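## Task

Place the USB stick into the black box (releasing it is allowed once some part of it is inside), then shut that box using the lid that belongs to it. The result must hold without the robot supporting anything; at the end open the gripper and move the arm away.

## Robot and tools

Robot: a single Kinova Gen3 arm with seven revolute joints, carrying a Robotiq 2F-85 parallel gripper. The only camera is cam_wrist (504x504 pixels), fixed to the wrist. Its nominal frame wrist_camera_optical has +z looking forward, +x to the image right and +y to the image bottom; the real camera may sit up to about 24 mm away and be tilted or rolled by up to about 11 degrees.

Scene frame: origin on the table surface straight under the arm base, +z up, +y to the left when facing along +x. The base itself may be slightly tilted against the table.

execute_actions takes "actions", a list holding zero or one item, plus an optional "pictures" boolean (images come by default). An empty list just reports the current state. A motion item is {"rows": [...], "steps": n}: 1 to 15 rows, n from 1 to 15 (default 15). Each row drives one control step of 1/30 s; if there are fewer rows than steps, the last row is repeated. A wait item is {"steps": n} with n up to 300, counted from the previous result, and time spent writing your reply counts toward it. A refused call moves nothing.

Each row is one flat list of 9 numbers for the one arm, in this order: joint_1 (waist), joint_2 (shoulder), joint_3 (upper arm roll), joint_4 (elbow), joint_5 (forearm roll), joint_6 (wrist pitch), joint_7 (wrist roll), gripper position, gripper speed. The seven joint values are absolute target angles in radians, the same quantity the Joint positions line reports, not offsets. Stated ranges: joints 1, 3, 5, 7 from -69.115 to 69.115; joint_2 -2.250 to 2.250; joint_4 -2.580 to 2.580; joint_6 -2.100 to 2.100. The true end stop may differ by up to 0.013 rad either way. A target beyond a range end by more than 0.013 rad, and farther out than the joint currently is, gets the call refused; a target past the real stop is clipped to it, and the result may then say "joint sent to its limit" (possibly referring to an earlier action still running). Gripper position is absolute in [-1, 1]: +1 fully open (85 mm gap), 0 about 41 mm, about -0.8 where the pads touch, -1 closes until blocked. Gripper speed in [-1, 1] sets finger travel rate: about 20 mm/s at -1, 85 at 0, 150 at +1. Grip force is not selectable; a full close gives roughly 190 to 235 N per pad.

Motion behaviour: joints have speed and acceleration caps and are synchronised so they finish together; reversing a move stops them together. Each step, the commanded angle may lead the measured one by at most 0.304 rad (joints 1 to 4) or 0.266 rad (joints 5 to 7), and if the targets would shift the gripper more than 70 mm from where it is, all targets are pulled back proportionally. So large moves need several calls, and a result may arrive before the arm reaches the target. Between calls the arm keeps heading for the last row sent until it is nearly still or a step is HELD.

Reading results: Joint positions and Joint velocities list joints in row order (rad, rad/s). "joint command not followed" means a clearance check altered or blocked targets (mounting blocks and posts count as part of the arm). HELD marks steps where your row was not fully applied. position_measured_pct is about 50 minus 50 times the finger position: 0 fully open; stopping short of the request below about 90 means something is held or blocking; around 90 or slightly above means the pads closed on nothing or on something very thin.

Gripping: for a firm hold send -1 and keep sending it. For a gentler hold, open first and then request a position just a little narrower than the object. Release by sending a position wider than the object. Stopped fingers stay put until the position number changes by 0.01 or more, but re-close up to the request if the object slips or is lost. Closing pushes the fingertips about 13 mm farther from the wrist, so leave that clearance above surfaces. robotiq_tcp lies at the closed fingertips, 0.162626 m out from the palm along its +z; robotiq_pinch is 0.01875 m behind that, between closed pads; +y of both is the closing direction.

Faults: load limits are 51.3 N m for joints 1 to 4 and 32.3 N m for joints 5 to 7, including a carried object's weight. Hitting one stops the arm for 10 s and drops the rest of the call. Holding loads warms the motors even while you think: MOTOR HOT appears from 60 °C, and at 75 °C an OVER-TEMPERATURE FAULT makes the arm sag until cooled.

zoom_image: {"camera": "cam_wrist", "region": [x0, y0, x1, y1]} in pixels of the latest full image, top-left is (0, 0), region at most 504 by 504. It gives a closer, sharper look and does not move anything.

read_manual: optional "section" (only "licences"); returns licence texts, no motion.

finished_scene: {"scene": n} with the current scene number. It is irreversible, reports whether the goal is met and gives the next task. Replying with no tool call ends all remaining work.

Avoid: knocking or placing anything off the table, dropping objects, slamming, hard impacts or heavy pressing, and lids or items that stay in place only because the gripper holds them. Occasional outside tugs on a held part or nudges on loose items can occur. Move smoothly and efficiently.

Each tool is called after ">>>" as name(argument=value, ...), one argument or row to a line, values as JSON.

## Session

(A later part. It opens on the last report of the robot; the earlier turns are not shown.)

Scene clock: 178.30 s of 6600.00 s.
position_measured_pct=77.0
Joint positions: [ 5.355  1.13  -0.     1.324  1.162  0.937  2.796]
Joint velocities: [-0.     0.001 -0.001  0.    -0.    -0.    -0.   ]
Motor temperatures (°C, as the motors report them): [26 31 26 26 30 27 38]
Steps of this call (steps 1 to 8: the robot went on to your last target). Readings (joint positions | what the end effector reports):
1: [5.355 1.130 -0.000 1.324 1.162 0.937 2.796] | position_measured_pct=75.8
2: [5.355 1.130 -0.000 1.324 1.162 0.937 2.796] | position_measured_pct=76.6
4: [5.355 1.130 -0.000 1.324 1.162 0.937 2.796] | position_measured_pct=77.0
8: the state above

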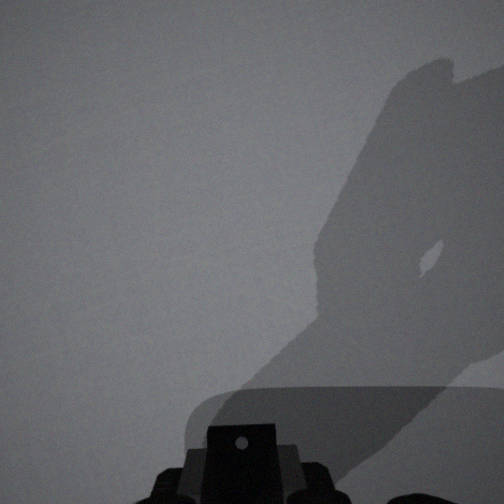

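>>> execute_actions(
  actions=[
    {"rows": [[5.2572,1.0301,0,1.3686,1.0729,1.0185,2.7,-0.62,-0.4],[5.2572,1.0301,0,1.3686,1.0729,1.0185,2.7,-0.62,-0.4],[5.2572,1.0301,0,1.3686,1.0729,1.0185,2.7,-0.62,-0.4],[5.2572,1.0301,0,1.3686,1.0729,1.0185,2.7,-0.62,-0.4],[5.2572,1.0301,0,1.3686,1.0729,1.0185,2.7,-0.62,-0.4],[5.2572,1.0301,0,1.3686,1.0729,1.0185,2.7,-0.62,-0.4],[5.2572,1.0301,0,1.3686,1.0729,1.0185,2.7,-0.62,-0.4],[5.2572,1.0301,0,1.3686,1.0729,1.0185,2.7,-0.62,-0.4],[5.2572,1.0301,0,1.3686,1.0729,1.0185,2.7,-0.62,-0.4],[5.2572,1.0301,0,1.3686,1.0729,1.0185,2.7,-0.62,-0.4],[5.38,0.91,0,1.364,1.046,0.99,2.45,-0.62,-0.4]], "steps": 15},
  ],
  pictures=false,
)

>>> execute_actions(
  actions=[
    {"rows": [[5.38,0.91,0,1.364,1.046,0.99,2.45,-0.62,-0.4],[5.38,0.91,0,1.364,1.046,0.99,2.45,-0.62,-0.4],[5.38,0.91,0,1.364,1.046,0.99,2.45,-0.62,-0.4],[5.506,0.80,0,1.36,1.02,0.96,2.2,-0.62,-0.4],[5.506,0.80,0,1.36,1.02,0.96,2.2,-0.62,-0.4],[5.506,0.80,0,1.36,1.02,0.96,2.2,-0.62,-0.4],[5.506,0.80,0,1.36,1.02,0.96,2.2,-0.62,-0.4],[5.506,0.80,0,1.36,1.02,0.96,2.2,-0.62,-0.4],[5.506,0.80,0,1.36,1.02,0.96,2.2,-0.62,-0.4],[5.506,0.80,0,1.36,1.02,0.96,2.2,-0.62,-0.4],[5.506,0.80,0,1.36,1.02,0.96,2.2,-0.62,-0.4],[5.65,0.70,0,1.30,0.95,0.94,1.95,-0.62,-0.4]], "steps": 15},
  ],
  pictures=false,
)

>>> execute_actions(
  actions=[
    {"rows": [[5.65,0.70,0,1.30,0.95,0.94,1.95,-0.62,-0.4],[5.65,0.70,0,1.30,0.95,0.94,1.95,-0.62,-0.4],[5.65,0.70,0,1.30,0.95,0.94,1.95,-0.62,-0.4],[5.65,0.70,0,1.30,0.95,0.94,1.95,-0.62,-0.4],[5.65,0.70,0,1.30,0.95,0.94,1.95,-0.62,-0.4],[5.8342,0.6527,0,1.1717,0.8482,0.9195,1.6671,-0.62,-0.4]], "steps": 15},
  ],
  pictures=false,
)

>>> execute_actions(
  actions=[
    {"steps": 25},
  ],
)

>>> zoom_image(
  camera="cam_wrist",
  region=[160, 364, 340, 504],
)

Scene clock: 198.80 s of 6600.00 s.
position_measured_pct=77.0
Joint positions: [ 5.309  0.982 -0.004  1.367  1.061  1.004  2.604]
Joint velocities: [ 0.547 -0.54   0.054 -0.037 -0.085 -0.087 -1.137]
Motor temperatures (°C, as the motors report them): [27 31 26 26 30 27 38]
Steps of this call (steps 1 to 15: the robot went on to your last target; steps 16 to 90: nothing new was sent; then 17.00 s passed at rest; steps 91 to 105: all 15 steps of this action). Readings (joint positions | what the end effector reports):
91: [5.354 1.129 0.000 1.325 1.161 0.937 2.795] | position_measured_pct=77.0
92: [5.348 1.124 0.001 1.328 1.157 0.941 2.791] | position_measured_pct=77.0
94: [5.321 1.096 0.003 1.340 1.135 0.961 2.767] | position_measured_pct=77.0
98: [5.269 1.042 -0.002 1.362 1.083 1.009 2.711] | position_measured_pct=77.0
105: the state above

Scene clock: 199.30 s of 6600.00 s.
position_measured_pct=77.0
Joint positions: [ 5.535  0.783 -0.001  1.347  1.004  0.957  2.162]
Joint velocities: [ 0.514 -0.36   0.012 -0.235 -0.256 -0.071 -0.906]
Motor temperatures (°C, as the motors report them): [27 31 26 26 30 27 38]
Steps of this call (steps 1 to 15: all 15 steps of this action). Readings (joint positions | what the end effector reports):
1: [5.327 0.965 -0.002 1.366 1.059 1.002 2.567] | position_measured_pct=77.0
2: [5.342 0.949 0.000 1.365 1.056 0.999 2.534] | position_measured_pct=77.0
4: [5.365 0.926 0.002 1.364 1.050 0.994 2.482] | position_measured_pct=77.0
8: [5.429 0.869 -0.000 1.362 1.036 0.978 2.361] | position_measured_pct=77.0
15: the state above

Scene clock: 199.80 s of 6600.00 s.
position_measured_pct=77.0
Joint positions: [5.788 0.667 0.    1.202 0.873 0.925 1.744]
Joint velocities: [ 0.452 -0.148  0.021 -0.32  -0.25  -0.05  -0.805]
Motor temperatures (°C, as the motors report them): [27 31 26 26 30 27 38]
Steps of this call (steps 1 to 15: all 15 steps of this action). Readings (joint positions | what the end effector reports):
1: [5.552 0.771 -0.000 1.340 0.996 0.955 2.131] | position_measured_pct=77.0
2: [5.569 0.759 -0.000 1.332 0.988 0.952 2.100] | position_measured_pct=77.0
4: [5.602 0.735 0.000 1.319 0.973 0.947 2.038] | position_measured_pct=77.0
8: [5.662 0.706 -0.001 1.289 0.942 0.939 1.947] | position_measured_pct=77.0
15: the state above

Scene clock: 200.63 s of 6600.00 s.
position_measured_pct=77.0
Joint positions: [5.834 0.653 0.    1.172 0.848 0.919 1.667]
Joint velocities: [ 0.     0.    -0.    -0.001  0.    -0.001  0.001]
Motor temperatures (°C, as the motors report them): [27 31 26 26 30 27 38]
Steps of this call (steps 1 to 25: the robot went on to your last target). Readings (joint positions | what the end effector reports):
1: [5.802 0.662 0.001 1.192 0.866 0.923 1.719] | position_measured_pct=77.0
2: [5.813 0.659 0.002 1.185 0.859 0.922 1.700] | position_measured_pct=77.0
4: [5.825 0.654 0.002 1.176 0.852 0.921 1.677] | position_measured_pct=77.0
8: [5.831 0.653 0.000 1.172 0.849 0.920 1.669] | position_measured_pct=77.0
25: the state above

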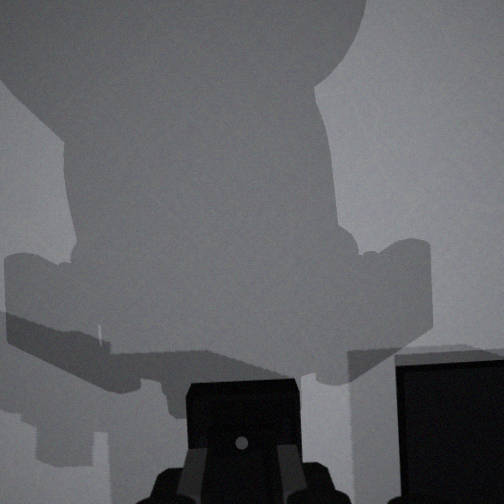

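Region (160, 364, 340, 504) of cam_wrist's 504x504 image, scaled by 2.800.

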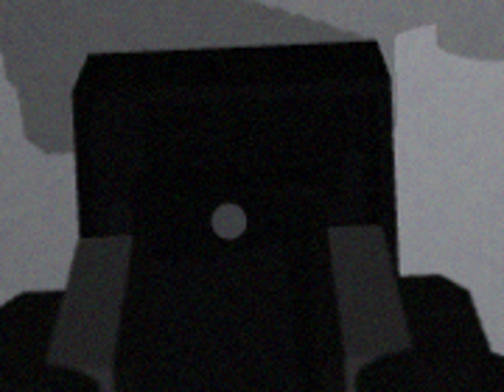

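>>> execute_actions(
  actions=[
    {"rows": [[5.8485,0.6811,0,1.1517,0.8496,0.9036,1.6709,-0.62,-0.4],[5.8485,0.6811,0,1.1517,0.8496,0.9036,1.6709,-0.62,-0.4],[5.8485,0.6811,0,1.1517,0.8496,0.9036,1.6709,-0.62,-0.4],[5.8485,0.6811,0,1.1517,0.8496,0.9036,1.6709,-0.62,-0.4],[5.8485,0.6811,0,1.1517,0.8496,0.9036,1.6709,-0.62,-0.4],[5.8485,0.6811,0,1.1517,0.8496,0.9036,1.6709,-0.62,-0.4],[5.8485,0.6811,0,1.1517,0.8496,0.9036,1.6709,-0.62,-0.4],[5.8485,0.6811,0,1.1517,0.8496,0.9036,1.6709,-0.62,-0.4],[5.8496,0.6827,0,1.1509,0.8498,0.9023,1.671,-0.62,-0.4],[5.8496,0.6827,0,1.1509,0.8498,0.9023,1.671,-0.62,-0.4],[5.8506,0.6844,0,1.15,0.8501,0.901,1.671,-0.62,-0.4],[5.8506,0.6844,0,1.15,0.8501,0.901,1.671,-0.62,-0.4],[5.8517,0.686,0,1.1492,0.8503,0.8997,1.6711,-0.62,-0.4]], "steps": 15},
  ],
  pictures=false,
)

>>> execute_actions(
  actions=[
    {"steps": 12},
  ],
)

>>> zoom_image(
  camera="cam_wrist",
  region=[160, 364, 340, 504],
)

Scene clock: 214.73 s of 6600.00 s.
position_measured_pct=77.0
Joint positions: [5.851 0.685 0.    1.15  0.85  0.901 1.671]
Joint velocities: [ 0.01   0.017  0.001 -0.005  0.003 -0.011  0.001]
Motor temperatures (°C, as the motors report them): [26 31 26 26 30 27 38]
Steps of this call (steps 1 to 15: the robot went on to your last target; steps 16 to 90: nothing new was sent; then 10.60 s passed at rest; steps 91 to 105: all 15 steps of this action). Readings (joint positions | what the end effector reports):
91: [5.835 0.654 -0.000 1.171 0.848 0.919 1.667] | position_measured_pct=77.0
92: [5.838 0.659 -0.001 1.167 0.848 0.917 1.668] | position_measured_pct=77.0
94: [5.844 0.672 -0.000 1.159 0.849 0.910 1.669] | position_measured_pct=77.0
98: [5.847 0.679 0.000 1.153 0.850 0.905 1.671] | position_measured_pct=77.0
105: the state above

Scene clock: 215.13 s of 6600.00 s.
position_measured_pct=77.0
Joint positions: [5.852 0.686 0.    1.149 0.85  0.9   1.671]
Joint velocities: [ 0.     0.001  0.001 -0.001 -0.001 -0.     0.   ]
Motor temperatures (°C, as the motors report them): [26 31 26 26 30 27 38]
Steps of this call (steps 1 to 12: the robot went on to your last target). Readings (joint positions | what the end effector reports):
1: [5.851 0.685 0.000 1.150 0.850 0.900 1.671] | position_measured_pct=77.0
2: [5.851 0.685 0.000 1.150 0.850 0.900 1.671] | position_measured_pct=77.0
4: [5.851 0.686 0.000 1.149 0.850 0.900 1.671] | position_measured_pct=77.0
8: [5.852 0.686 0.000 1.149 0.850 0.900 1.671] | position_measured_pct=77.0
12: the state above

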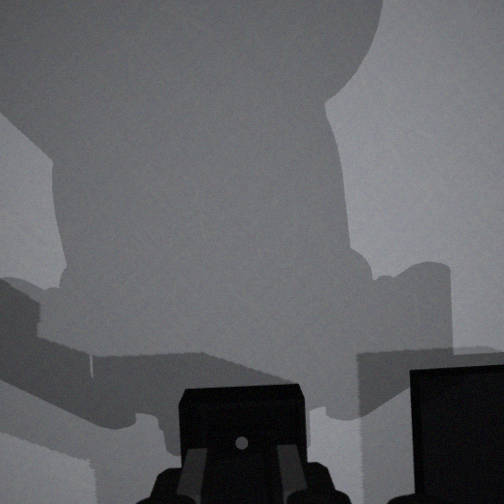

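Region (160, 364, 340, 504) of cam_wrist's 504x504 image, scaled by 2.800.

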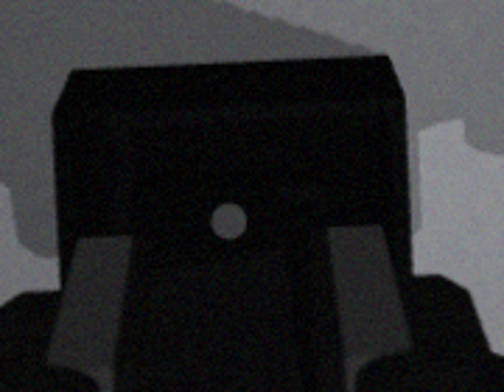

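>>> execute_actions(
  actions=[
    {"rows": [[5.8522,0.6868,0,1.1488,0.8504,0.899,1.6711,-0.62,-1],[5.8522,0.6868,0,1.1488,0.8504,0.899,1.6711,-0.62,-1],[5.8528,0.6876,0,1.1483,0.8505,0.8984,1.6712,-0.62,-1]], "steps": 12},
  ],
  pictures=false,
)

Scene clock: 222.27 s of 6600.00 s.
position_measured_pct=77.0
Joint positions: [5.853 0.688 0.    1.148 0.85  0.898 1.671]
Joint velocities: [ 0.     0.001 -0.001 -0.     0.     0.     0.   ]
Motor temperatures (°C, as the motors report them): [26 31 26 26 30 27 38]
Steps of this call (steps 1 to 15: the robot went on to your last target; steps 16 to 90: nothing new was sent; then 3.73 s passed at rest; steps 91 to 102: all 12 steps of this action). Readings (joint positions | what the end effector reports):
91: [5.852 0.686 -0.000 1.149 0.850 0.900 1.671] | position_measured_pct=77.0
92: [5.852 0.686 -0.000 1.149 0.850 0.899 1.671] | position_measured_pct=77.0
94: [5.852 0.687 -0.000 1.149 0.850 0.899 1.671] | position_measured_pct=77.0
98: [5.853 0.687 0.000 1.148 0.850 0.899 1.671] | position_measured_pct=77.0
102: the state above

>>> execute_actions(
  actions=[
    {"rows": [[5.8528,0.6876,0,1.1483,0.8505,0.8984,1.6712,-0.42,-1]], "steps": 15},
  ],
)

Scene clock: 223.87 s of 6600.00 s.
position_measured_pct=72.6
Joint positions: [ 5.853  0.688 -0.     1.148  0.851  0.898  1.671]
Joint velocities: [ 0.    -0.002 -0.002  0.004 -0.    -0.     0.   ]
Motor temperatures (°C, as the motors report them): [26 31 26 26 30 27 38]
Steps of this call (steps 1 to 15: the robot went on to your last target; steps 16 to 33: nothing new was sent; steps 34 to 48: all 15 steps of this action). Readings (joint positions | what the end effector reports):
34: [5.853 0.688 0.000 1.148 0.851 0.898 1.671] | position_measured_pct=77.0
35: [5.853 0.688 0.000 1.148 0.851 0.898 1.671] | position_measured_pct=77.0
37: [5.853 0.688 0.000 1.148 0.851 0.898 1.671] | position_measured_pct=75.8
41: [5.853 0.688 0.000 1.148 0.850 0.898 1.671] | position_measured_pct=73.4
48: the state above

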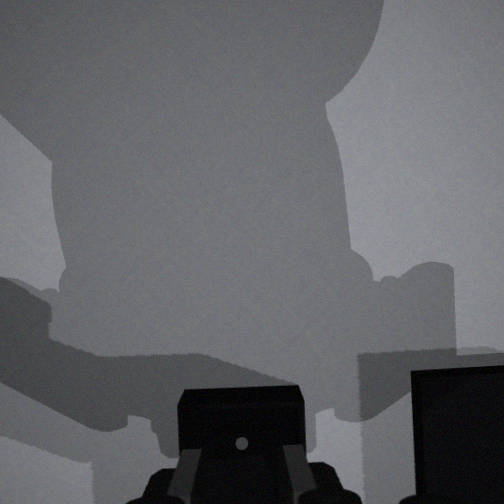

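>>> execute_actions(
  actions=[
    {"rows": [[5.8528,0.6876,0,1.1483,0.8505,0.8984,1.6712,-0.55,-0.7],[5.8528,0.6876,0,1.1483,0.8505,0.8984,1.6712,-0.55,-0.7],[5.8528,0.6876,0,1.1483,0.8505,0.8984,1.6712,-0.55,-0.7],[5.8528,0.6876,0,1.1483,0.8505,0.8984,1.6712,-0.55,-0.7],[5.8528,0.6876,0,1.1483,0.8505,0.8984,1.6712,-0.55,-0.7],[5.8528,0.6876,0,1.1483,0.8505,0.8984,1.6712,-0.55,-0.7],[5.8512,0.6852,0,1.1496,0.8502,0.9004,1.6711,-0.55,-0.7]], "steps": 15},
  ],
  pictures=false,
)

>>> execute_actions(
  actions=[
    {"rows": [[5.8512,0.6852,0,1.1496,0.8502,0.9004,1.6711,-0.42,-1]], "steps": 15},
  ],
)

Scene clock: 228.77 s of 6600.00 s.
position_measured_pct=75.4
Joint positions: [ 5.851  0.685 -0.     1.15   0.85   0.9    1.671]
Joint velocities: [-0.001 -0.    -0.001 -0.001  0.     0.     0.   ]
Motor temperatures (°C, as the motors report them): [26 31 26 26 30 27 38]
Steps of this call (steps 1 to 15: the robot went on to your last target; steps 16 to 90: nothing new was sent; then 1.40 s passed at rest; steps 91 to 105: all 15 steps of this action). Readings (joint positions | what the end effector reports):
91: [5.853 0.688 0.000 1.148 0.851 0.898 1.671] | position_measured_pct=72.6
92: [5.853 0.688 -0.000 1.148 0.851 0.898 1.671] | position_measured_pct=72.6
94: [5.853 0.688 -0.000 1.148 0.851 0.898 1.671] | position_measured_pct=74.2
98: [5.852 0.687 0.000 1.149 0.850 0.899 1.671] | position_measured_pct=75.4
105: the state above

Scene clock: 229.27 s of 6600.00 s.
position_measured_pct=71.0
Joint positions: [5.851 0.685 0.    1.15  0.85  0.9   1.671]
Joint velocities: [ 0.    -0.001  0.003  0.002  0.    -0.001  0.001]
Motor temperatures (°C, as the motors report them): [26 31 26 26 30 27 38]
Steps of this call (steps 1 to 15: all 15 steps of this action). Readings (joint positions | what the end effector reports):
1: [5.851 0.685 -0.000 1.150 0.850 0.900 1.671] | position_measured_pct=75.4
2: [5.851 0.685 -0.000 1.150 0.850 0.900 1.671] | position_measured_pct=75.4
4: [5.851 0.685 -0.000 1.150 0.850 0.900 1.671] | position_measured_pct=74.2
8: [5.851 0.685 -0.000 1.150 0.850 0.900 1.671] | position_measured_pct=71.4
15: the state above

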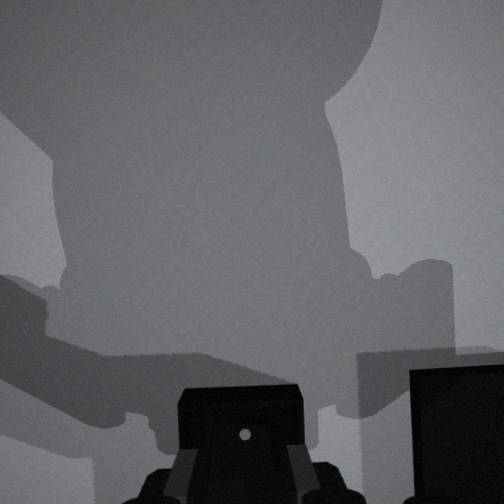

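>>> execute_actions(
  actions=[
    {"rows": [[5.8342,0.6527,0,1.1717,0.8482,0.9195,1.6671,-0.42,0.3],[5.8342,0.6527,0,1.1717,0.8482,0.9195,1.6671,-0.42,0.3],[5.8342,0.6527,0,1.1717,0.8482,0.9195,1.6671,-0.42,0.3],[5.8342,0.6527,0,1.1717,0.8482,0.9195,1.6671,0.25,0.3]], "steps": 15},
  ],
)

>>> zoom_image(
  camera="cam_wrist",
  region=[160, 364, 340, 504],
)

Scene clock: 231.97 s of 6600.00 s.
position_measured_pct=39.3
Joint positions: [ 5.834  0.653 -0.     1.172  0.848  0.919  1.667]
Joint velocities: [-0.001 -0.003  0.002  0.002 -0.001  0.     0.002]
Motor temperatures (°C, as the motors report them): [26 31 26 26 30 27 38]
Steps of this call (steps 1 to 15: the robot went on to your last target; steps 16 to 66: nothing new was sent; steps 67 to 81: all 15 steps of this action). Readings (joint positions | what the end effector reports):
67: [5.851 0.684 0.000 1.150 0.850 0.901 1.671] | position_measured_pct=71.0
68: [5.848 0.679 0.001 1.154 0.850 0.903 1.671] | position_measured_pct=71.0
70: [5.840 0.664 0.000 1.163 0.849 0.912 1.669] | position_measured_pct=71.0
74: [5.836 0.655 -0.000 1.170 0.848 0.918 1.667] | position_measured_pct=62.3
81: the state above

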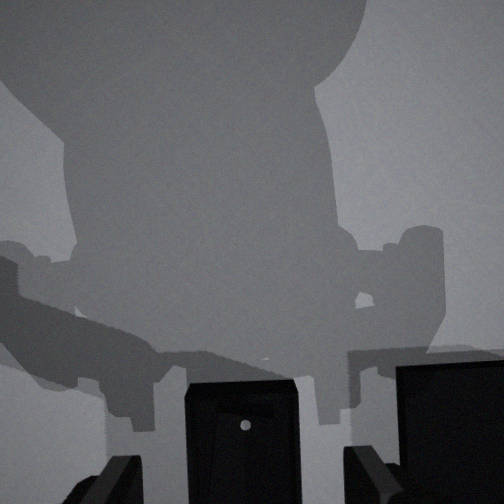

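Region (160, 364, 340, 504) of cam_wrist's 504x504 image, scaled by 2.800.

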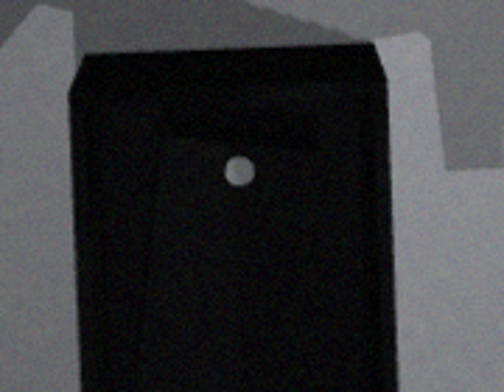

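>>> execute_actions(
  actions=[
    {"rows": [[5.7554,0.6506,0,1.3523,0.9717,0.8688,1.4282,0.25,0]], "steps": 14},
  ],
  pictures=false,
)

>>> execute_actions(
  actions=[
    {"rows": [[5.7877,0.6985,0,1.3262,0.9873,0.8324,1.4256,0.25,0],[5.7877,0.6985,0,1.3262,0.9873,0.8324,1.4256,0.25,0],[5.7877,0.6985,0,1.3262,0.9873,0.8324,1.4256,0.25,0],[5.7877,0.6985,0,1.3262,0.9873,0.8324,1.4256,0.25,0],[5.7877,0.6985,0,1.3262,0.9873,0.8324,1.4256,0.25,0],[5.7877,0.6985,0,1.3262,0.9873,0.8324,1.4256,0.25,0],[5.7933,0.7069,0,1.3216,0.99,0.826,1.4251,0.25,0]], "steps": 15},
  ],
)

Scene clock: 237.63 s of 6600.00 s.
position_measured_pct=37.7
Joint positions: [ 5.758  0.652 -0.001  1.351  0.971  0.869  1.429]
Joint velocities: [-0.017 -0.01   0.016  0.019  0.015 -0.003 -0.017]
Motor temperatures (°C, as the motors report them): [26 31 26 26 30 27 38]
Steps of this call (steps 1 to 15: the robot went on to your last target; steps 16 to 90: nothing new was sent; then 2.20 s passed at rest; steps 91 to 104: all 14 steps of this action). Readings (joint positions | what the end effector reports):
91: [5.834 0.653 0.000 1.172 0.849 0.919 1.666] | position_measured_pct=37.7
92: [5.831 0.652 0.001 1.177 0.852 0.918 1.661] | position_measured_pct=37.7
94: [5.819 0.651 0.002 1.203 0.870 0.911 1.628] | position_measured_pct=37.7
98: [5.777 0.650 -0.001 1.300 0.936 0.883 1.497] | position_measured_pct=37.7
104: the state above

Scene clock: 238.13 s of 6600.00 s.
position_measured_pct=37.7
Joint positions: [5.793 0.706 0.    1.322 0.99  0.826 1.425]
Joint velocities: [ 0.007  0.009  0.001 -0.006  0.001 -0.004  0.001]
Motor temperatures (°C, as the motors report them): [26 31 26 26 30 27 38]
Steps of this call (steps 1 to 15: all 15 steps of this action). Readings (joint positions | what the end effector reports):
1: [5.758 0.653 -0.000 1.351 0.971 0.869 1.429] | position_measured_pct=37.7
2: [5.762 0.658 -0.001 1.348 0.973 0.865 1.428] | position_measured_pct=37.7
4: [5.775 0.678 -0.001 1.337 0.980 0.850 1.427] | position_measured_pct=37.7
8: [5.787 0.697 0.000 1.327 0.987 0.833 1.426] | position_measured_pct=37.7
15: the state above

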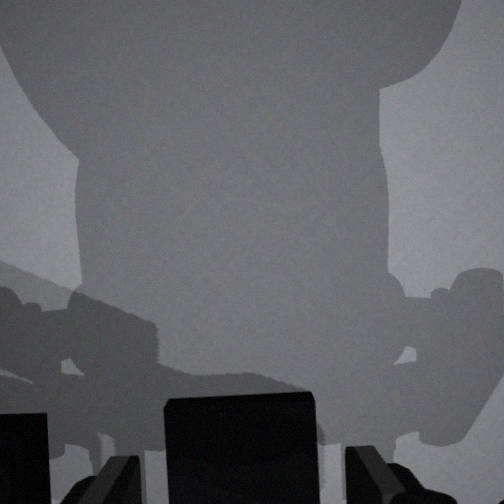

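>>> execute_actions(
  actions=[],
)

Scene clock: 254.30 s of 6600.00 s.
position_measured_pct=37.7
Joint positions: [5.793 0.707 0.    1.322 0.99  0.826 1.425]
Joint velocities: [-0.    -0.001 -0.     0.    -0.001  0.    -0.   ]
Motor temperatures (°C, as the motors report them): [26 31 26 26 30 27 38]
Steps of this call (steps 1 to 15: the robot went on to your last target; steps 16 to 90: nothing new was sent; then 13.17 s passed at rest). Readings (joint positions | what the end effector reports):
1: [5.793 0.706 0.000 1.322 0.990 0.826 1.425] | position_measured_pct=37.7
2: [5.793 0.706 0.000 1.322 0.990 0.826 1.425] | position_measured_pct=37.7
4: [5.793 0.707 0.000 1.322 0.990 0.826 1.425] | position_measured_pct=37.7
8: [5.793 0.707 0.000 1.322 0.990 0.826 1.425] | position_measured_pct=37.7
90: the state above
The arm was judged still, so your last target was given up. Only a new action makes it travel on or press farther. Fingers that are still opening or closing keep moving.

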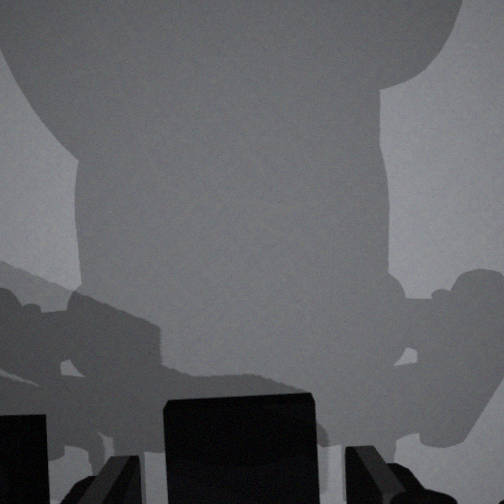

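>>> execute_actions(
  actions=[
    {"rows": [[5.7933,0.7069,0,1.3216,0.99,0.826,1.4251,-0.3,-0.4]], "steps": 15},
  ],
)

Scene clock: 258.60 s of 6600.00 s.
position_measured_pct=57.9
Joint positions: [ 5.793  0.706 -0.     1.322  0.99   0.827  1.425]
Joint velocities: [-0.001  0.001  0.001  0.002 -0.001 -0.002 -0.   ]
Motor temperatures (°C, as the motors report them): [26 31 26 26 30 27 38]
Steps of this call (steps 1 to 90: nothing new was sent; then 0.80 s passed at rest; steps 91 to 105: all 15 steps of this action). Readings (joint positions | what the end effector reports):
91: [5.793 0.707 -0.000 1.322 0.990 0.826 1.425] | position_measured_pct=37.7
92: [5.793 0.707 -0.000 1.322 0.990 0.826 1.425] | position_measured_pct=38.1
94: [5.793 0.707 -0.000 1.322 0.990 0.826 1.425] | position_measured_pct=40.9
98: [5.793 0.707 0.000 1.322 0.990 0.826 1.425] | position_measured_pct=48.8
105: the state above

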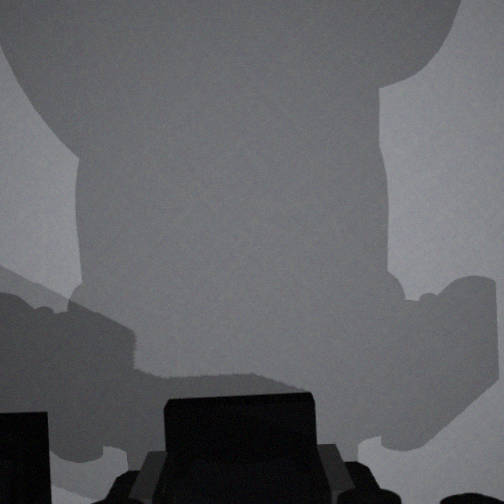

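>>> execute_actions(
  actions=[
    {"rows": [[5.7910,0.7035,0,1.3234,0.9889,0.8286,1.4253,-0.3,-0.4],[5.7888,0.7002,0,1.3253,0.9878,0.8311,1.4255,-0.3,-0.4],[5.7857,0.6956,0,1.3277,0.9863,0.8346,1.4257,-0.3,-0.4],[5.7827,0.6911,0,1.3302,0.9849,0.838,1.426,-0.3,-0.4],[5.7797,0.6866,0,1.3327,0.9834,0.8414,1.4262,-0.3,-0.4],[5.7766,0.6821,0,1.3351,0.982,0.8448,1.4265,-0.3,-0.4],[5.7736,0.6776,0,1.3376,0.9805,0.8483,1.4267,-0.3,-0.4],[5.7706,0.6731,0,1.34,0.979,0.8517,1.427,-0.3,-0.4],[5.7675,0.6686,0,1.3425,0.9776,0.8551,1.4272,-0.3,-0.4],[5.7645,0.6641,0,1.3449,0.9761,0.8585,1.4275,-0.3,-0.4],[5.7615,0.6596,0,1.3474,0.9746,0.862,1.4277,-0.3,-0.4],[5.7584,0.6551,0,1.3498,0.9732,0.8654,1.428,-0.3,-0.4],[5.7554,0.6506,0,1.3523,0.9717,0.8688,1.4282,-0.3,-0.4]], "steps": 15},
  ],
  pictures=false,
)

Scene clock: 264.73 s of 6600.00 s.
position_measured_pct=58.3
Joint positions: [ 5.76   0.657 -0.     1.348  0.974  0.864  1.428]
Joint velocities: [-0.05  -0.078 -0.003  0.042 -0.03   0.066  0.005]
Motor temperatures (°C, as the motors report them): [26 31 26 26 30 27 38]
Steps of this call (steps 1 to 15: the robot went on to your last target; steps 16 to 90: nothing new was sent; then 2.63 s passed at rest; steps 91 to 105: all 15 steps of this action). Readings (joint positions | what the end effector reports):
91: [5.792 0.705 -0.000 1.322 0.990 0.827 1.425] | position_measured_pct=58.3
92: [5.792 0.704 -0.000 1.323 0.990 0.827 1.425] | position_measured_pct=58.3
94: [5.789 0.700 0.000 1.325 0.988 0.830 1.425] | position_measured_pct=58.3
98: [5.779 0.686 0.000 1.333 0.983 0.841 1.426] | position_measured_pct=58.3
105: the state above

>>> execute_actions(
  actions=[
    {"rows": [[5.7561,0.6549,0,1.3372,0.9657,0.8752,1.4389,-0.3,-0.4],[5.7569,0.6591,0,1.3221,0.9598,0.8816,1.4496,-0.3,-0.4],[5.7576,0.6634,0,1.307,0.9538,0.8879,1.4604,-0.3,-0.4],[5.7584,0.6677,0,1.292,0.9478,0.8943,1.4711,-0.3,-0.4],[5.7591,0.672,0,1.2769,0.9419,0.9007,1.4818,-0.3,-0.4],[5.7599,0.6762,0,1.2618,0.9359,0.9071,1.4925,-0.3,-0.4],[5.7606,0.6805,0,1.2467,0.9299,0.9134,1.5033,-0.3,-0.4],[5.7614,0.6848,0,1.2316,0.9239,0.9198,1.514,-0.3,-0.4],[5.7621,0.6891,0,1.2165,0.918,0.9262,1.5247,-0.3,-0.4],[5.7629,0.6933,0,1.2014,0.912,0.9326,1.5354,-0.3,-0.4],[5.7636,0.6976,0,1.1863,0.906,0.9389,1.5462,-0.3,-0.4],[5.7644,0.7019,0,1.1713,0.9001,0.9453,1.5569,-0.3,-0.4],[5.7651,0.7062,0,1.1562,0.8941,0.9517,1.5676,-0.3,-0.4],[5.7659,0.7104,0,1.1411,0.8881,0.9581,1.5783,-0.3,-0.4],[5.7666,0.7147,0,1.126,0.8822,0.9645,1.5891,-0.3,-0.4]], "steps": 15},
  ],
  pictures=false,
)

>>> execute_actions(
  actions=[
    {"rows": [[5.7673,0.719,0,1.1109,0.8762,0.9708,1.5998,-0.3,-0.4],[5.7681,0.7232,0,1.0958,0.8702,0.9772,1.6105,-0.3,-0.4],[5.7688,0.7275,0,1.0807,0.8642,0.9836,1.6212,-0.3,-0.4],[5.7696,0.7318,0,1.0657,0.8583,0.99,1.6319,-0.3,-0.4],[5.7703,0.7361,0,1.0506,0.8523,0.9963,1.6427,-0.3,-0.4],[5.7711,0.7403,0,1.0355,0.8463,1.0027,1.6534,-0.3,-0.4],[5.7718,0.7446,0,1.0204,0.8404,1.0091,1.6641,-0.3,-0.4],[5.7726,0.7489,0,1.0053,0.8344,1.0155,1.6748,-0.3,-0.4],[5.7733,0.7532,0,0.9902,0.8284,1.0218,1.6856,-0.3,-0.4],[5.7741,0.7574,0,0.9751,0.8225,1.0282,1.6963,-0.3,-0.4],[5.7748,0.7617,0,0.96,0.8165,1.0346,1.707,-0.3,-0.4],[5.7756,0.766,0,0.945,0.8105,1.041,1.7177,-0.3,-0.4],[5.7763,0.7703,0,0.9299,0.8045,1.0473,1.7285,-0.3,-0.4],[5.7771,0.7745,0,0.9148,0.7986,1.0537,1.7392,-0.3,-0.4],[5.7778,0.7788,0,0.8997,0.7926,1.0601,1.7499,-0.3,-0.4]], "steps": 15},
  ],
  pictures=false,
)

>>> execute_actions(
  actions=[
    {"steps": 20},
  ],
)

Scene clock: 283.33 s of 6600.00 s.
position_measured_pct=58.3
Joint positions: [ 5.764  0.697 -0.     1.188  0.907  0.938  1.545]
Joint velocities: [ 0.022  0.124  0.001 -0.444 -0.176  0.189  0.317]
Motor temperatures (°C, as the motors report them): [26 31 26 26 30 27 38]
Steps of this call (steps 1 to 15: the robot went on to your last target; steps 16 to 90: nothing new was sent; then 15.10 s passed at rest; steps 91 to 105: all 15 steps of this action). Readings (joint positions | what the end effector reports):
91: [5.755 0.651 -0.000 1.352 0.971 0.869 1.429] | position_measured_pct=58.3
92: [5.756 0.653 -0.000 1.348 0.970 0.871 1.431] | position_measured_pct=58.3
94: [5.756 0.657 -0.000 1.333 0.964 0.877 1.441] | position_measured_pct=58.3
98: [5.759 0.670 -0.000 1.288 0.946 0.896 1.474] | position_measured_pct=58.3
105: the state above

Scene clock: 283.83 s of 6600.00 s.
position_measured_pct=58.3
Joint positions: [ 5.775  0.761 -0.     0.962  0.817  1.034  1.705]
Joint velocities: [ 0.022  0.128 -0.001 -0.453 -0.178  0.192  0.321]
Motor temperatures (°C, as the motors report them): [26 31 26 26 30 27 38]
Steps of this call (steps 1 to 15: all 15 steps of this action). Readings (joint positions | what the end effector reports):
1: [5.764 0.702 -0.000 1.173 0.901 0.944 1.556] | position_measured_pct=58.3
2: [5.765 0.706 0.000 1.158 0.895 0.951 1.566] | position_measured_pct=58.3
4: [5.766 0.714 -0.000 1.128 0.883 0.963 1.587] | position_measured_pct=58.3
8: [5.769 0.731 -0.000 1.068 0.859 0.989 1.630] | position_measured_pct=58.3
15: the state above

Scene clock: 284.50 s of 6600.00 s.
position_measured_pct=58.3
Joint positions: [5.778 0.779 0.    0.9   0.793 1.06  1.75 ]
Joint velocities: [ 0.     0.     0.001 -0.001 -0.     0.    -0.   ]
Motor temperatures (°C, as the motors report them): [26 31 26 26 30 27 38]
Steps of this call (steps 1 to 20: the robot went on to your last target). Readings (joint positions | what the end effector reports):
1: [5.775 0.765 0.000 0.948 0.812 1.040 1.716] | position_measured_pct=58.3
2: [5.776 0.769 0.000 0.934 0.806 1.046 1.726] | position_measured_pct=58.3
4: [5.777 0.774 0.000 0.914 0.798 1.054 1.740] | position_measured_pct=58.3
8: [5.778 0.777 0.000 0.902 0.793 1.059 1.749] | position_measured_pct=58.3
20: the state above

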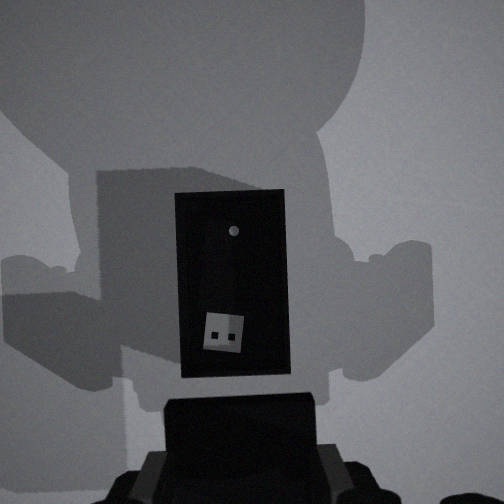

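>>> zoom_image(
  camera="cam_wrist",
  region=[140, 170, 340, 450],
)

Region (140, 170, 340, 450) of cam_wrist's 504x504 image, scaled by 1.800; it fills the left 360 columns of this view, and the rest is white.

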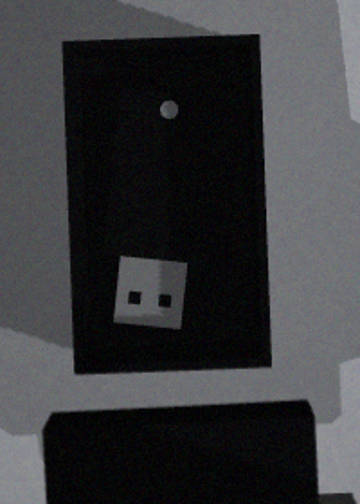

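>>> execute_actions(
  actions=[
    {"rows": [[5.7803,0.7731,0,0.9121,0.7951,1.0537,1.7462,-0.3,-0.4],[5.7829,0.7674,0,0.9245,0.7975,1.0473,1.7424,-0.3,-0.4],[5.7864,0.7594,0,0.9418,0.801,1.0383,1.7372,-0.3,-0.4],[5.79,0.7513,0,0.9591,0.8044,1.0293,1.7319,-0.3,-0.4],[5.7935,0.7433,0,0.9765,0.8079,1.0203,1.7267,-0.3,-0.4],[5.7971,0.7353,0,0.9938,0.8113,1.0113,1.7214,-0.3,-0.4],[5.8006,0.7273,0,1.0112,0.8148,1.0024,1.7162,-0.3,-0.4],[5.8042,0.7193,0,1.0285,0.8182,0.9934,1.7109,-0.3,-0.4],[5.8077,0.7113,0,1.0458,0.8217,0.9844,1.7057,-0.3,-0.4],[5.8113,0.7033,0,1.0632,0.8251,0.9754,1.7004,-0.3,-0.4],[5.8148,0.6953,0,1.0805,0.8286,0.9664,1.6952,-0.3,-0.4],[5.8184,0.6873,0,1.0979,0.832,0.9575,1.6899,-0.3,-0.4],[5.8219,0.6793,0,1.1152,0.8355,0.9485,1.6847,-0.3,-0.4],[5.8255,0.6713,0,1.1325,0.8389,0.9395,1.6794,-0.3,-0.4],[5.8285,0.6644,0,1.1474,0.8419,0.9318,1.6749,-0.3,-0.4]], "steps": 15},
  ],
  pictures=false,
)

>>> execute_actions(
  actions=[
    {"rows": [[5.8285,0.6644,0,1.1474,0.8419,0.9318,1.6749,-0.3,-0.4],[5.8285,0.6644,0,1.1474,0.8419,0.9318,1.6749,-0.3,-0.4],[5.8285,0.6644,0,1.1474,0.8419,0.9318,1.6749,-0.3,-0.4],[5.8285,0.6644,0,1.1474,0.8419,0.9318,1.6749,-0.3,-0.4],[5.8285,0.6644,0,1.1474,0.8419,0.9318,1.6749,-0.3,-0.4],[5.8297,0.6663,0,1.1464,0.8422,0.9303,1.675,-0.3,-0.4],[5.831,0.6681,0,1.1454,0.8424,0.9288,1.6751,-0.3,-0.4],[5.8322,0.67,0,1.1445,0.8427,0.9273,1.6752,-0.3,-0.4],[5.8335,0.6719,0,1.1435,0.8429,0.9258,1.6753,-0.3,-0.4],[5.8347,0.6738,0,1.1425,0.8432,0.9243,1.6754,-0.3,-0.4],[5.8359,0.6756,0,1.1415,0.8435,0.9227,1.6754,-0.3,-0.4],[5.8372,0.6775,0,1.1405,0.8437,0.9212,1.6755,-0.3,-0.4],[5.8384,0.6794,0,1.1396,0.844,0.9197,1.6756,-0.3,-0.4],[5.8397,0.6812,0,1.1386,0.8442,0.9182,1.6757,-0.3,-0.4],[5.8409,0.6831,0,1.1376,0.8445,0.9167,1.6758,-0.3,-0.4]], "steps": 15},
  ],
  pictures=false,
)

>>> execute_actions(
  actions=[
    {"steps": 20},
  ],
)

>>> zoom_image(
  camera="cam_wrist",
  region=[150, 350, 330, 430],
)

Scene clock: 303.77 s of 6600.00 s.
position_measured_pct=58.3
Joint positions: [ 5.814  0.697 -0.     1.076  0.828  0.969  1.697]
Joint velocities: [ 0.102 -0.229  0.     0.501  0.1   -0.261 -0.153]
Motor temperatures (°C, as the motors report them): [27 31 26 26 30 27 38]
Steps of this call (steps 1 to 15: the robot went on to your last target; steps 16 to 90: nothing new was sent; then 15.77 s passed at rest; steps 91 to 105: all 15 steps of this action). Readings (joint positions | what the end effector reports):
91: [5.778 0.778 -0.000 0.900 0.793 1.060 1.750] | position_measured_pct=58.3
92: [5.779 0.776 -0.000 0.904 0.793 1.058 1.749] | position_measured_pct=58.3
94: [5.782 0.770 -0.000 0.917 0.796 1.051 1.745] | position_measured_pct=58.3
98: [5.791 0.748 -0.000 0.965 0.805 1.027 1.730] | position_measured_pct=58.3
105: the state above

Scene clock: 304.27 s of 6600.00 s.
position_measured_pct=58.3
Joint positions: [5.837 0.678 0.    1.14  0.844 0.921 1.676]
Joint velocities: [ 0.037  0.051 -0.001 -0.028  0.009 -0.044  0.003]
Motor temperatures (°C, as the motors report them): [27 31 26 26 30 27 38]
Steps of this call (steps 1 to 15: all 15 steps of this action). Readings (joint positions | what the end effector reports):
1: [5.817 0.690 0.000 1.092 0.831 0.960 1.692] | position_measured_pct=58.3
2: [5.820 0.683 0.000 1.108 0.834 0.952 1.687] | position_measured_pct=58.3
4: [5.825 0.673 0.000 1.130 0.839 0.941 1.680] | position_measured_pct=58.3
8: [5.829 0.669 0.000 1.144 0.842 0.932 1.676] | position_measured_pct=58.3
15: the state above

Scene clock: 304.93 s of 6600.00 s.
position_measured_pct=58.3
Joint positions: [5.841 0.683 0.    1.138 0.845 0.917 1.676]
Joint velocities: [-0.     0.     0.003 -0.001  0.    -0.001  0.   ]
Motor temperatures (°C, as the motors report them): [27 32 26 26 30 27 38]
Steps of this call (steps 1 to 15: the robot went on to your last target; steps 16 to 20: nothing new was sent). Readings (joint positions | what the end effector reports):
1: [5.838 0.680 0.000 1.139 0.844 0.920 1.676] | position_measured_pct=58.3
2: [5.839 0.681 0.000 1.139 0.844 0.919 1.676] | position_measured_pct=58.3
4: [5.840 0.682 0.000 1.138 0.844 0.918 1.676] | position_measured_pct=58.3
8: [5.841 0.683 0.000 1.138 0.844 0.917 1.676] | position_measured_pct=58.3
20: the state above
The arm was judged still, so your last target was given up. Only a new action makes it travel on or press farther. Fingers that are still opening or closing keep moving.

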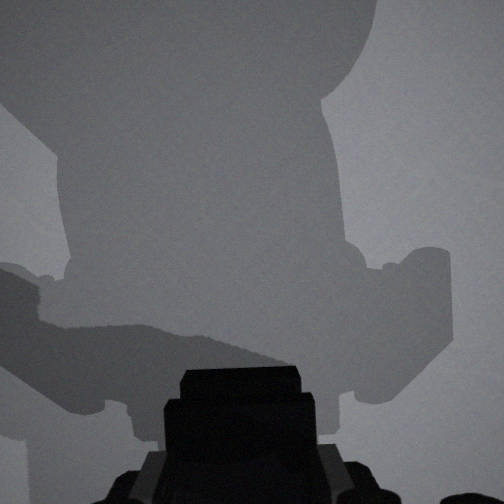

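Region (150, 350, 330, 430) of cam_wrist's 504x504 image, scaled by 2.800.

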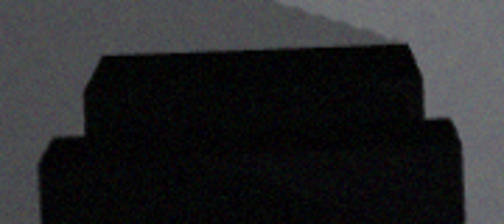

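>>> execute_actions(
  actions=[
    {"rows": [[5.8418,0.6847,0,1.1374,0.8451,0.9152,1.6692,-0.3,-0.4]], "steps": 15},
  ],
)

>>> zoom_image(
  camera="cam_wrist",
  region=[150, 350, 330, 430],
)

Scene clock: 322.57 s of 6600.00 s.
position_measured_pct=58.3
Joint positions: [5.842 0.685 0.    1.137 0.845 0.915 1.669]
Joint velocities: [ 0.     0.    -0.001  0.001 -0.    -0.001  0.   ]
Motor temperatures (°C, as the motors report them): [27 32 26 26 30 27 38]
Steps of this call (steps 1 to 90: nothing new was sent; then 14.13 s passed at rest; steps 91 to 105: all 15 steps of this action). Readings (joint positions | what the end effector reports):
91: [5.841 0.683 -0.000 1.138 0.845 0.917 1.675] | position_measured_pct=58.3
92: [5.841 0.684 -0.000 1.137 0.845 0.916 1.674] | position_measured_pct=58.3
94: [5.842 0.684 0.000 1.137 0.845 0.916 1.671] | position_measured_pct=58.3
98: [5.842 0.685 0.000 1.137 0.845 0.915 1.670] | position_measured_pct=58.3
105: the state above

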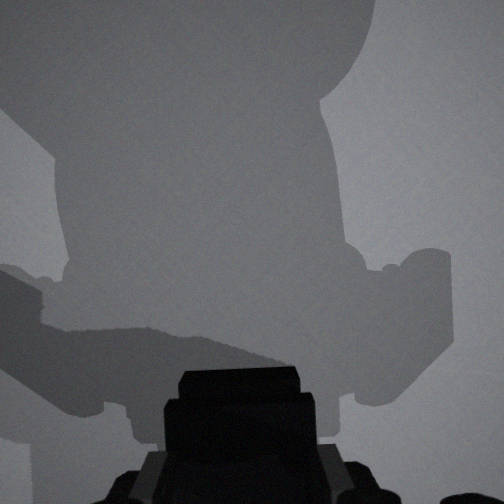

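Region (150, 350, 330, 430) of cam_wrist's 504x504 image, scaled by 2.800.

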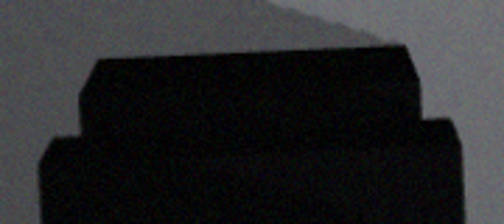

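>>> execute_actions(
  actions=[
    {"rows": [[5.8427,0.6828,0,1.1414,0.8461,0.9132,1.6679,-0.3,-0.4],[5.8437,0.6809,0,1.1454,0.8472,0.9112,1.6666,-0.3,-0.4],[5.8446,0.679,0,1.1494,0.8482,0.9092,1.6654,-0.3,-0.4],[5.8455,0.677,0,1.1533,0.8492,0.9071,1.6641,-0.3,-0.4],[5.8465,0.6751,0,1.1573,0.8503,0.9051,1.6628,-0.3,-0.4],[5.8474,0.6732,0,1.1613,0.8513,0.9031,1.6615,-0.3,-0.4]], "steps": 15},
  ],
)

>>> execute_actions(
  actions=[
    {"rows": [[5.8479,0.674,0,1.1609,0.8514,0.9024,1.6615,-0.3,-0.4],[5.8485,0.6748,0,1.1605,0.8515,0.9018,1.6616,-0.3,-0.4],[5.849,0.6756,0,1.16,0.8516,0.9011,1.6616,-0.3,-0.4],[5.8496,0.6765,0,1.1596,0.8518,0.9005,1.6617,-0.3,-0.4],[5.8501,0.6773,0,1.1592,0.8519,0.8998,1.6617,-0.3,-0.4],[5.8506,0.6781,0,1.1588,0.852,0.8992,1.6617,-0.3,-0.4],[5.8512,0.6789,0,1.1583,0.8521,0.8985,1.6618,-0.3,-0.4],[5.8517,0.6797,0,1.1579,0.8522,0.8979,1.6618,-0.3,-0.4],[5.8523,0.6805,0,1.1575,0.8523,0.8972,1.6619,-0.3,-0.4],[5.8528,0.6814,0,1.1571,0.8525,0.8966,1.6619,-0.3,-0.4]], "steps": 15},
  ],
)

Scene clock: 330.70 s of 6600.00 s.
position_measured_pct=58.3
Joint positions: [5.847 0.674 0.    1.161 0.851 0.903 1.662]
Joint velocities: [ 0.001 -0.003 -0.001  0.004 -0.    -0.003 -0.001]
Motor temperatures (°C, as the motors report them): [27 32 26 26 30 27 38]
Steps of this call (steps 1 to 15: the robot went on to your last target; steps 16 to 90: nothing new was sent; then 4.63 s passed at rest; steps 91 to 105: all 15 steps of this action). Readings (joint positions | what the end effector reports):
91: [5.842 0.684 -0.000 1.138 0.845 0.915 1.669] | position_measured_pct=58.3
92: [5.842 0.684 -0.000 1.139 0.845 0.914 1.669] | position_measured_pct=58.3
94: [5.843 0.681 -0.000 1.144 0.847 0.912 1.667] | position_measured_pct=58.3
98: [5.846 0.676 0.000 1.156 0.850 0.906 1.663] | position_measured_pct=58.3
105: the state above

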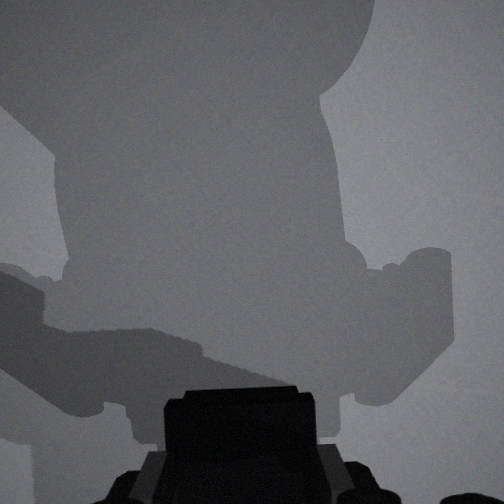

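Scene clock: 331.20 s of 6600.00 s.
position_measured_pct=58.3
Joint positions: [5.852 0.681 0.    1.157 0.852 0.897 1.662]
Joint velocities: [ 0.003  0.005  0.002 -0.002  0.001 -0.004  0.   ]
Motor temperatures (°C, as the motors report them): [27 32 26 26 30 27 38]
Steps of this call (steps 1 to 15: all 15 steps of this action). Readings (joint positions | what the end effector reports):
1: [5.847 0.674 -0.000 1.161 0.851 0.903 1.662] | position_measured_pct=58.3
2: [5.848 0.674 -0.000 1.161 0.851 0.903 1.662] | position_measured_pct=58.3
4: [5.848 0.675 -0.000 1.160 0.851 0.902 1.662] | position_measured_pct=58.3
8: [5.850 0.678 -0.000 1.159 0.852 0.900 1.662] | position_measured_pct=58.3
15: the state above

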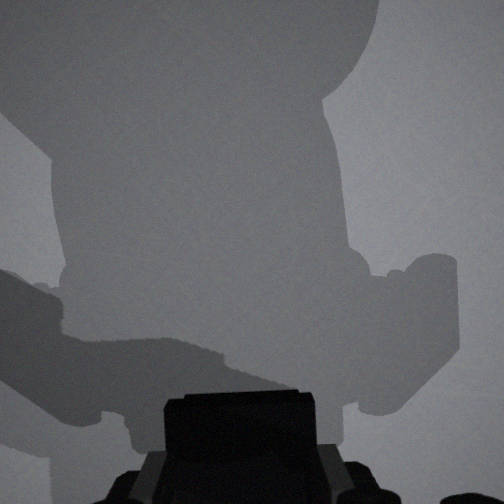

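At Z≈-0.118 with no block. Continue to -0.1235.

>>> execute_actions(
  actions=[
    {"rows": [[5.8533,0.6822,0,1.1567,0.8526,0.8959,1.6619,-0.3,-0.4],[5.8539,0.683,0,1.1562,0.8527,0.8953,1.662,-0.3,-0.4],[5.8544,0.6838,0,1.1558,0.8528,0.8946,1.662,-0.3,-0.4],[5.855,0.6847,0,1.1554,0.853,0.894,1.6621,-0.3,-0.4],[5.8555,0.6855,0,1.155,0.8531,0.8933,1.6621,-0.3,-0.4],[5.856,0.6863,0,1.1545,0.8532,0.8927,1.6621,-0.3,-0.4],[5.8566,0.6871,0,1.1541,0.8533,0.892,1.6622,-0.3,-0.4],[5.8571,0.6879,0,1.1537,0.8534,0.8914,1.6622,-0.3,-0.4],[5.8577,0.6887,0,1.1533,0.8535,0.8907,1.6623,-0.3,-0.4],[5.8582,0.6896,0,1.1528,0.8537,0.89,1.6623,-0.3,-0.4],[5.8587,0.6904,0,1.1524,0.8538,0.8894,1.6623,-0.3,-0.4]], "steps": 15},
  ],
)

Scene clock: 336.77 s of 6600.00 s.
position_measured_pct=58.3
Joint positions: [5.858 0.69  0.    1.153 0.854 0.89  1.662]
Joint velocities: [ 0.004  0.006 -0.001 -0.004  0.002 -0.004  0.001]
Motor temperatures (°C, as the motors report them): [27 32 26 26 30 27 38]
Steps of this call (steps 1 to 15: the robot went on to your last target; steps 16 to 90: nothing new was sent; then 2.07 s passed at rest; steps 91 to 105: all 15 steps of this action). Readings (joint positions | what the end effector reports):
91: [5.853 0.682 -0.000 1.157 0.853 0.897 1.662] | position_measured_pct=58.3
92: [5.853 0.682 -0.000 1.157 0.853 0.896 1.662] | position_measured_pct=58.3
94: [5.854 0.683 -0.000 1.156 0.853 0.895 1.662] | position_measured_pct=58.3
98: [5.856 0.686 -0.000 1.155 0.853 0.893 1.662] | position_measured_pct=58.3
105: the state above

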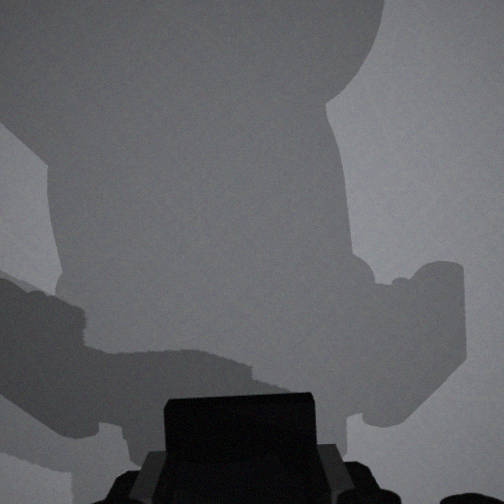

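>>> execute_actions(
  actions=[
    {"rows": [[5.8592,0.6911,0,1.1521,0.8539,0.8889,1.6623,-0.3,-0.4],[5.8596,0.6917,0,1.1517,0.854,0.8884,1.6624,-0.3,-0.4],[5.86,0.6924,0,1.1514,0.8541,0.8878,1.6624,-0.3,-0.4],[5.8604,0.693,0,1.151,0.8542,0.8873,1.6624,-0.3,-0.4],[5.8609,0.6937,0,1.1507,0.8543,0.8868,1.6625,-0.3,-0.4]], "steps": 15},
  ],
  pictures=false,
)

Scene clock: 339.90 s of 6600.00 s.
position_measured_pct=58.3
Joint positions: [ 5.859  0.691 -0.001  1.151  0.854  0.888  1.662]
Joint velocities: [ 0.     0.001  0.001 -0.002  0.001  0.    -0.   ]
Motor temperatures (°C, as the motors report them): [27 32 26 26 30 27 38]
Steps of this call (steps 1 to 15: the robot went on to your last target; steps 16 to 79: nothing new was sent; steps 80 to 94: all 15 steps of this action). Readings (joint positions | what the end effector reports):
80: [5.859 0.690 -0.000 1.152 0.854 0.889 1.662] | position_measured_pct=58.3
81: [5.859 0.691 -0.000 1.152 0.854 0.889 1.662] | position_measured_pct=58.3
83: [5.859 0.691 -0.000 1.152 0.854 0.889 1.662] | position_measured_pct=58.3
87: [5.859 0.691 -0.001 1.151 0.854 0.888 1.662] | position_measured_pct=58.3
94: the state above

>>> execute_actions(
  actions=[
    {"rows": [[5.859,0.6909,0,1.1522,0.8538,0.889,1.6623,-0.3,-0.4],[5.859,0.6909,0,1.1522,0.8538,0.889,1.6623,-0.3,-0.4],[5.859,0.6909,0,1.1522,0.8538,0.889,1.6623,-0.3,-0.4],[5.859,0.6909,0,1.1522,0.8538,0.889,1.6623,0.3,0]], "steps": 15},
  ],
  pictures=false,
)

>>> execute_actions(
  actions=[
    {"rows": [[5.8568,0.6876,0,1.1539,0.8533,0.8916,1.6621,0.3,0],[5.8547,0.6844,0,1.1556,0.8529,0.8942,1.662,0.3,0],[5.8514,0.6795,0,1.1582,0.8522,0.8982,1.6617,0.3,0],[5.8482,0.6746,0,1.1607,0.8515,0.9021,1.6615,0.3,0],[5.845,0.6697,0,1.1633,0.8508,0.906,1.6613,0.3,0],[5.8417,0.6648,0,1.1658,0.8501,0.91,1.661,0.3,0],[5.8385,0.6599,0,1.1684,0.8494,0.9139,1.6608,0.3,0],[5.8342,0.6527,0,1.1717,0.8482,0.9195,1.6605,0.3,0],[5.8238,0.6415,0,1.1747,0.8465,0.9326,1.659,0.3,0],[5.8133,0.6304,0,1.1777,0.8447,0.9457,1.657,0.3,0],[5.8029,0.6192,0,1.1807,0.843,0.9587,1.655,0.3,0],[5.7925,0.6081,0,1.1837,0.8413,0.9718,1.653,0.3,0],[5.7821,0.5969,0,1.1867,0.8396,0.9849,1.651,0.3,0],[5.7716,0.5857,0,1.1896,0.8378,0.998,1.649,0.3,0],[5.7299,0.5411,0,1.2016,0.8309,1.0503,1.641,0.3,0]], "steps": 15},
  ],
  pictures=false,
)

>>> execute_actions(
  actions=[
    {"steps": 25},
  ],
)

Scene clock: 347.00 s of 6600.00 s.
position_measured_pct=35.7
Joint positions: [ 5.859  0.691 -0.     1.152  0.854  0.889  1.662]
Joint velocities: [ 0.    -0.    -0.001  0.    -0.001 -0.001  0.001]
Motor temperatures (°C, as the motors report them): [26 32 26 26 30 27 38]
Steps of this call (steps 1 to 15: the robot went on to your last target; steps 16 to 90: nothing new was sent; then 3.60 s passed at rest; steps 91 to 105: all 15 steps of this action). Readings (joint positions | what the end effector reports):
91: [5.859 0.691 -0.001 1.151 0.854 0.888 1.662] | position_measured_pct=58.3
92: [5.859 0.690 -0.000 1.151 0.854 0.888 1.662] | position_measured_pct=58.3
94: [5.859 0.691 -0.000 1.152 0.854 0.888 1.662] | position_measured_pct=58.3
98: [5.859 0.691 0.000 1.152 0.854 0.889 1.662] | position_measured_pct=51.2
105: the state above

Scene clock: 347.50 s of 6600.00 s.
position_measured_pct=34.9
Joint positions: [5.796 0.613 0.    1.182 0.842 0.965 1.654]
Joint velocities: [-0.342 -0.361  0.017  0.11  -0.051  0.403 -0.059]
Motor temperatures (°C, as the motors report them): [26 32 26 26 30 27 38]
Steps of this call (steps 1 to 15: all 15 steps of this action). Readings (joint positions | what the end effector reports):
1: [5.859 0.690 0.000 1.152 0.854 0.889 1.662] | position_measured_pct=35.3
2: [5.858 0.689 0.000 1.153 0.854 0.890 1.662] | position_measured_pct=34.9
4: [5.855 0.685 0.000 1.156 0.853 0.894 1.662] | position_measured_pct=34.9
8: [5.845 0.669 0.000 1.163 0.851 0.906 1.661] | position_measured_pct=34.9
15: the state above

Scene clock: 348.33 s of 6600.00 s.
position_measured_pct=34.9
Joint positions: [ 5.73   0.541 -0.     1.202  0.831  1.05   1.641]
Joint velocities: [ 0.    -0.    -0.001 -0.002  0.    -0.     0.   ]
Motor temperatures (°C, as the motors report them): [26 32 26 26 30 27 38]
Steps of this call (steps 1 to 25: the robot went on to your last target). Readings (joint positions | what the end effector reports):
1: [5.783 0.600 0.001 1.186 0.840 0.981 1.652] | position_measured_pct=34.9
2: [5.770 0.586 0.001 1.190 0.838 0.997 1.649] | position_measured_pct=34.9
4: [5.750 0.562 -0.001 1.195 0.834 1.025 1.645] | position_measured_pct=34.9
8: [5.735 0.546 -0.001 1.200 0.831 1.047 1.641] | position_measured_pct=34.9
25: the state above

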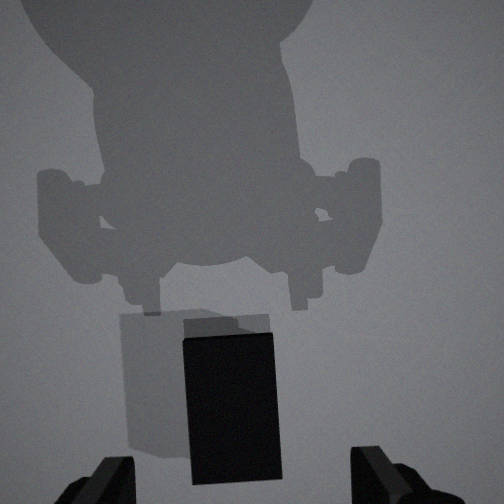

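>>> finished_scene(
  scene=2,
)

The scene is finished: the task was done.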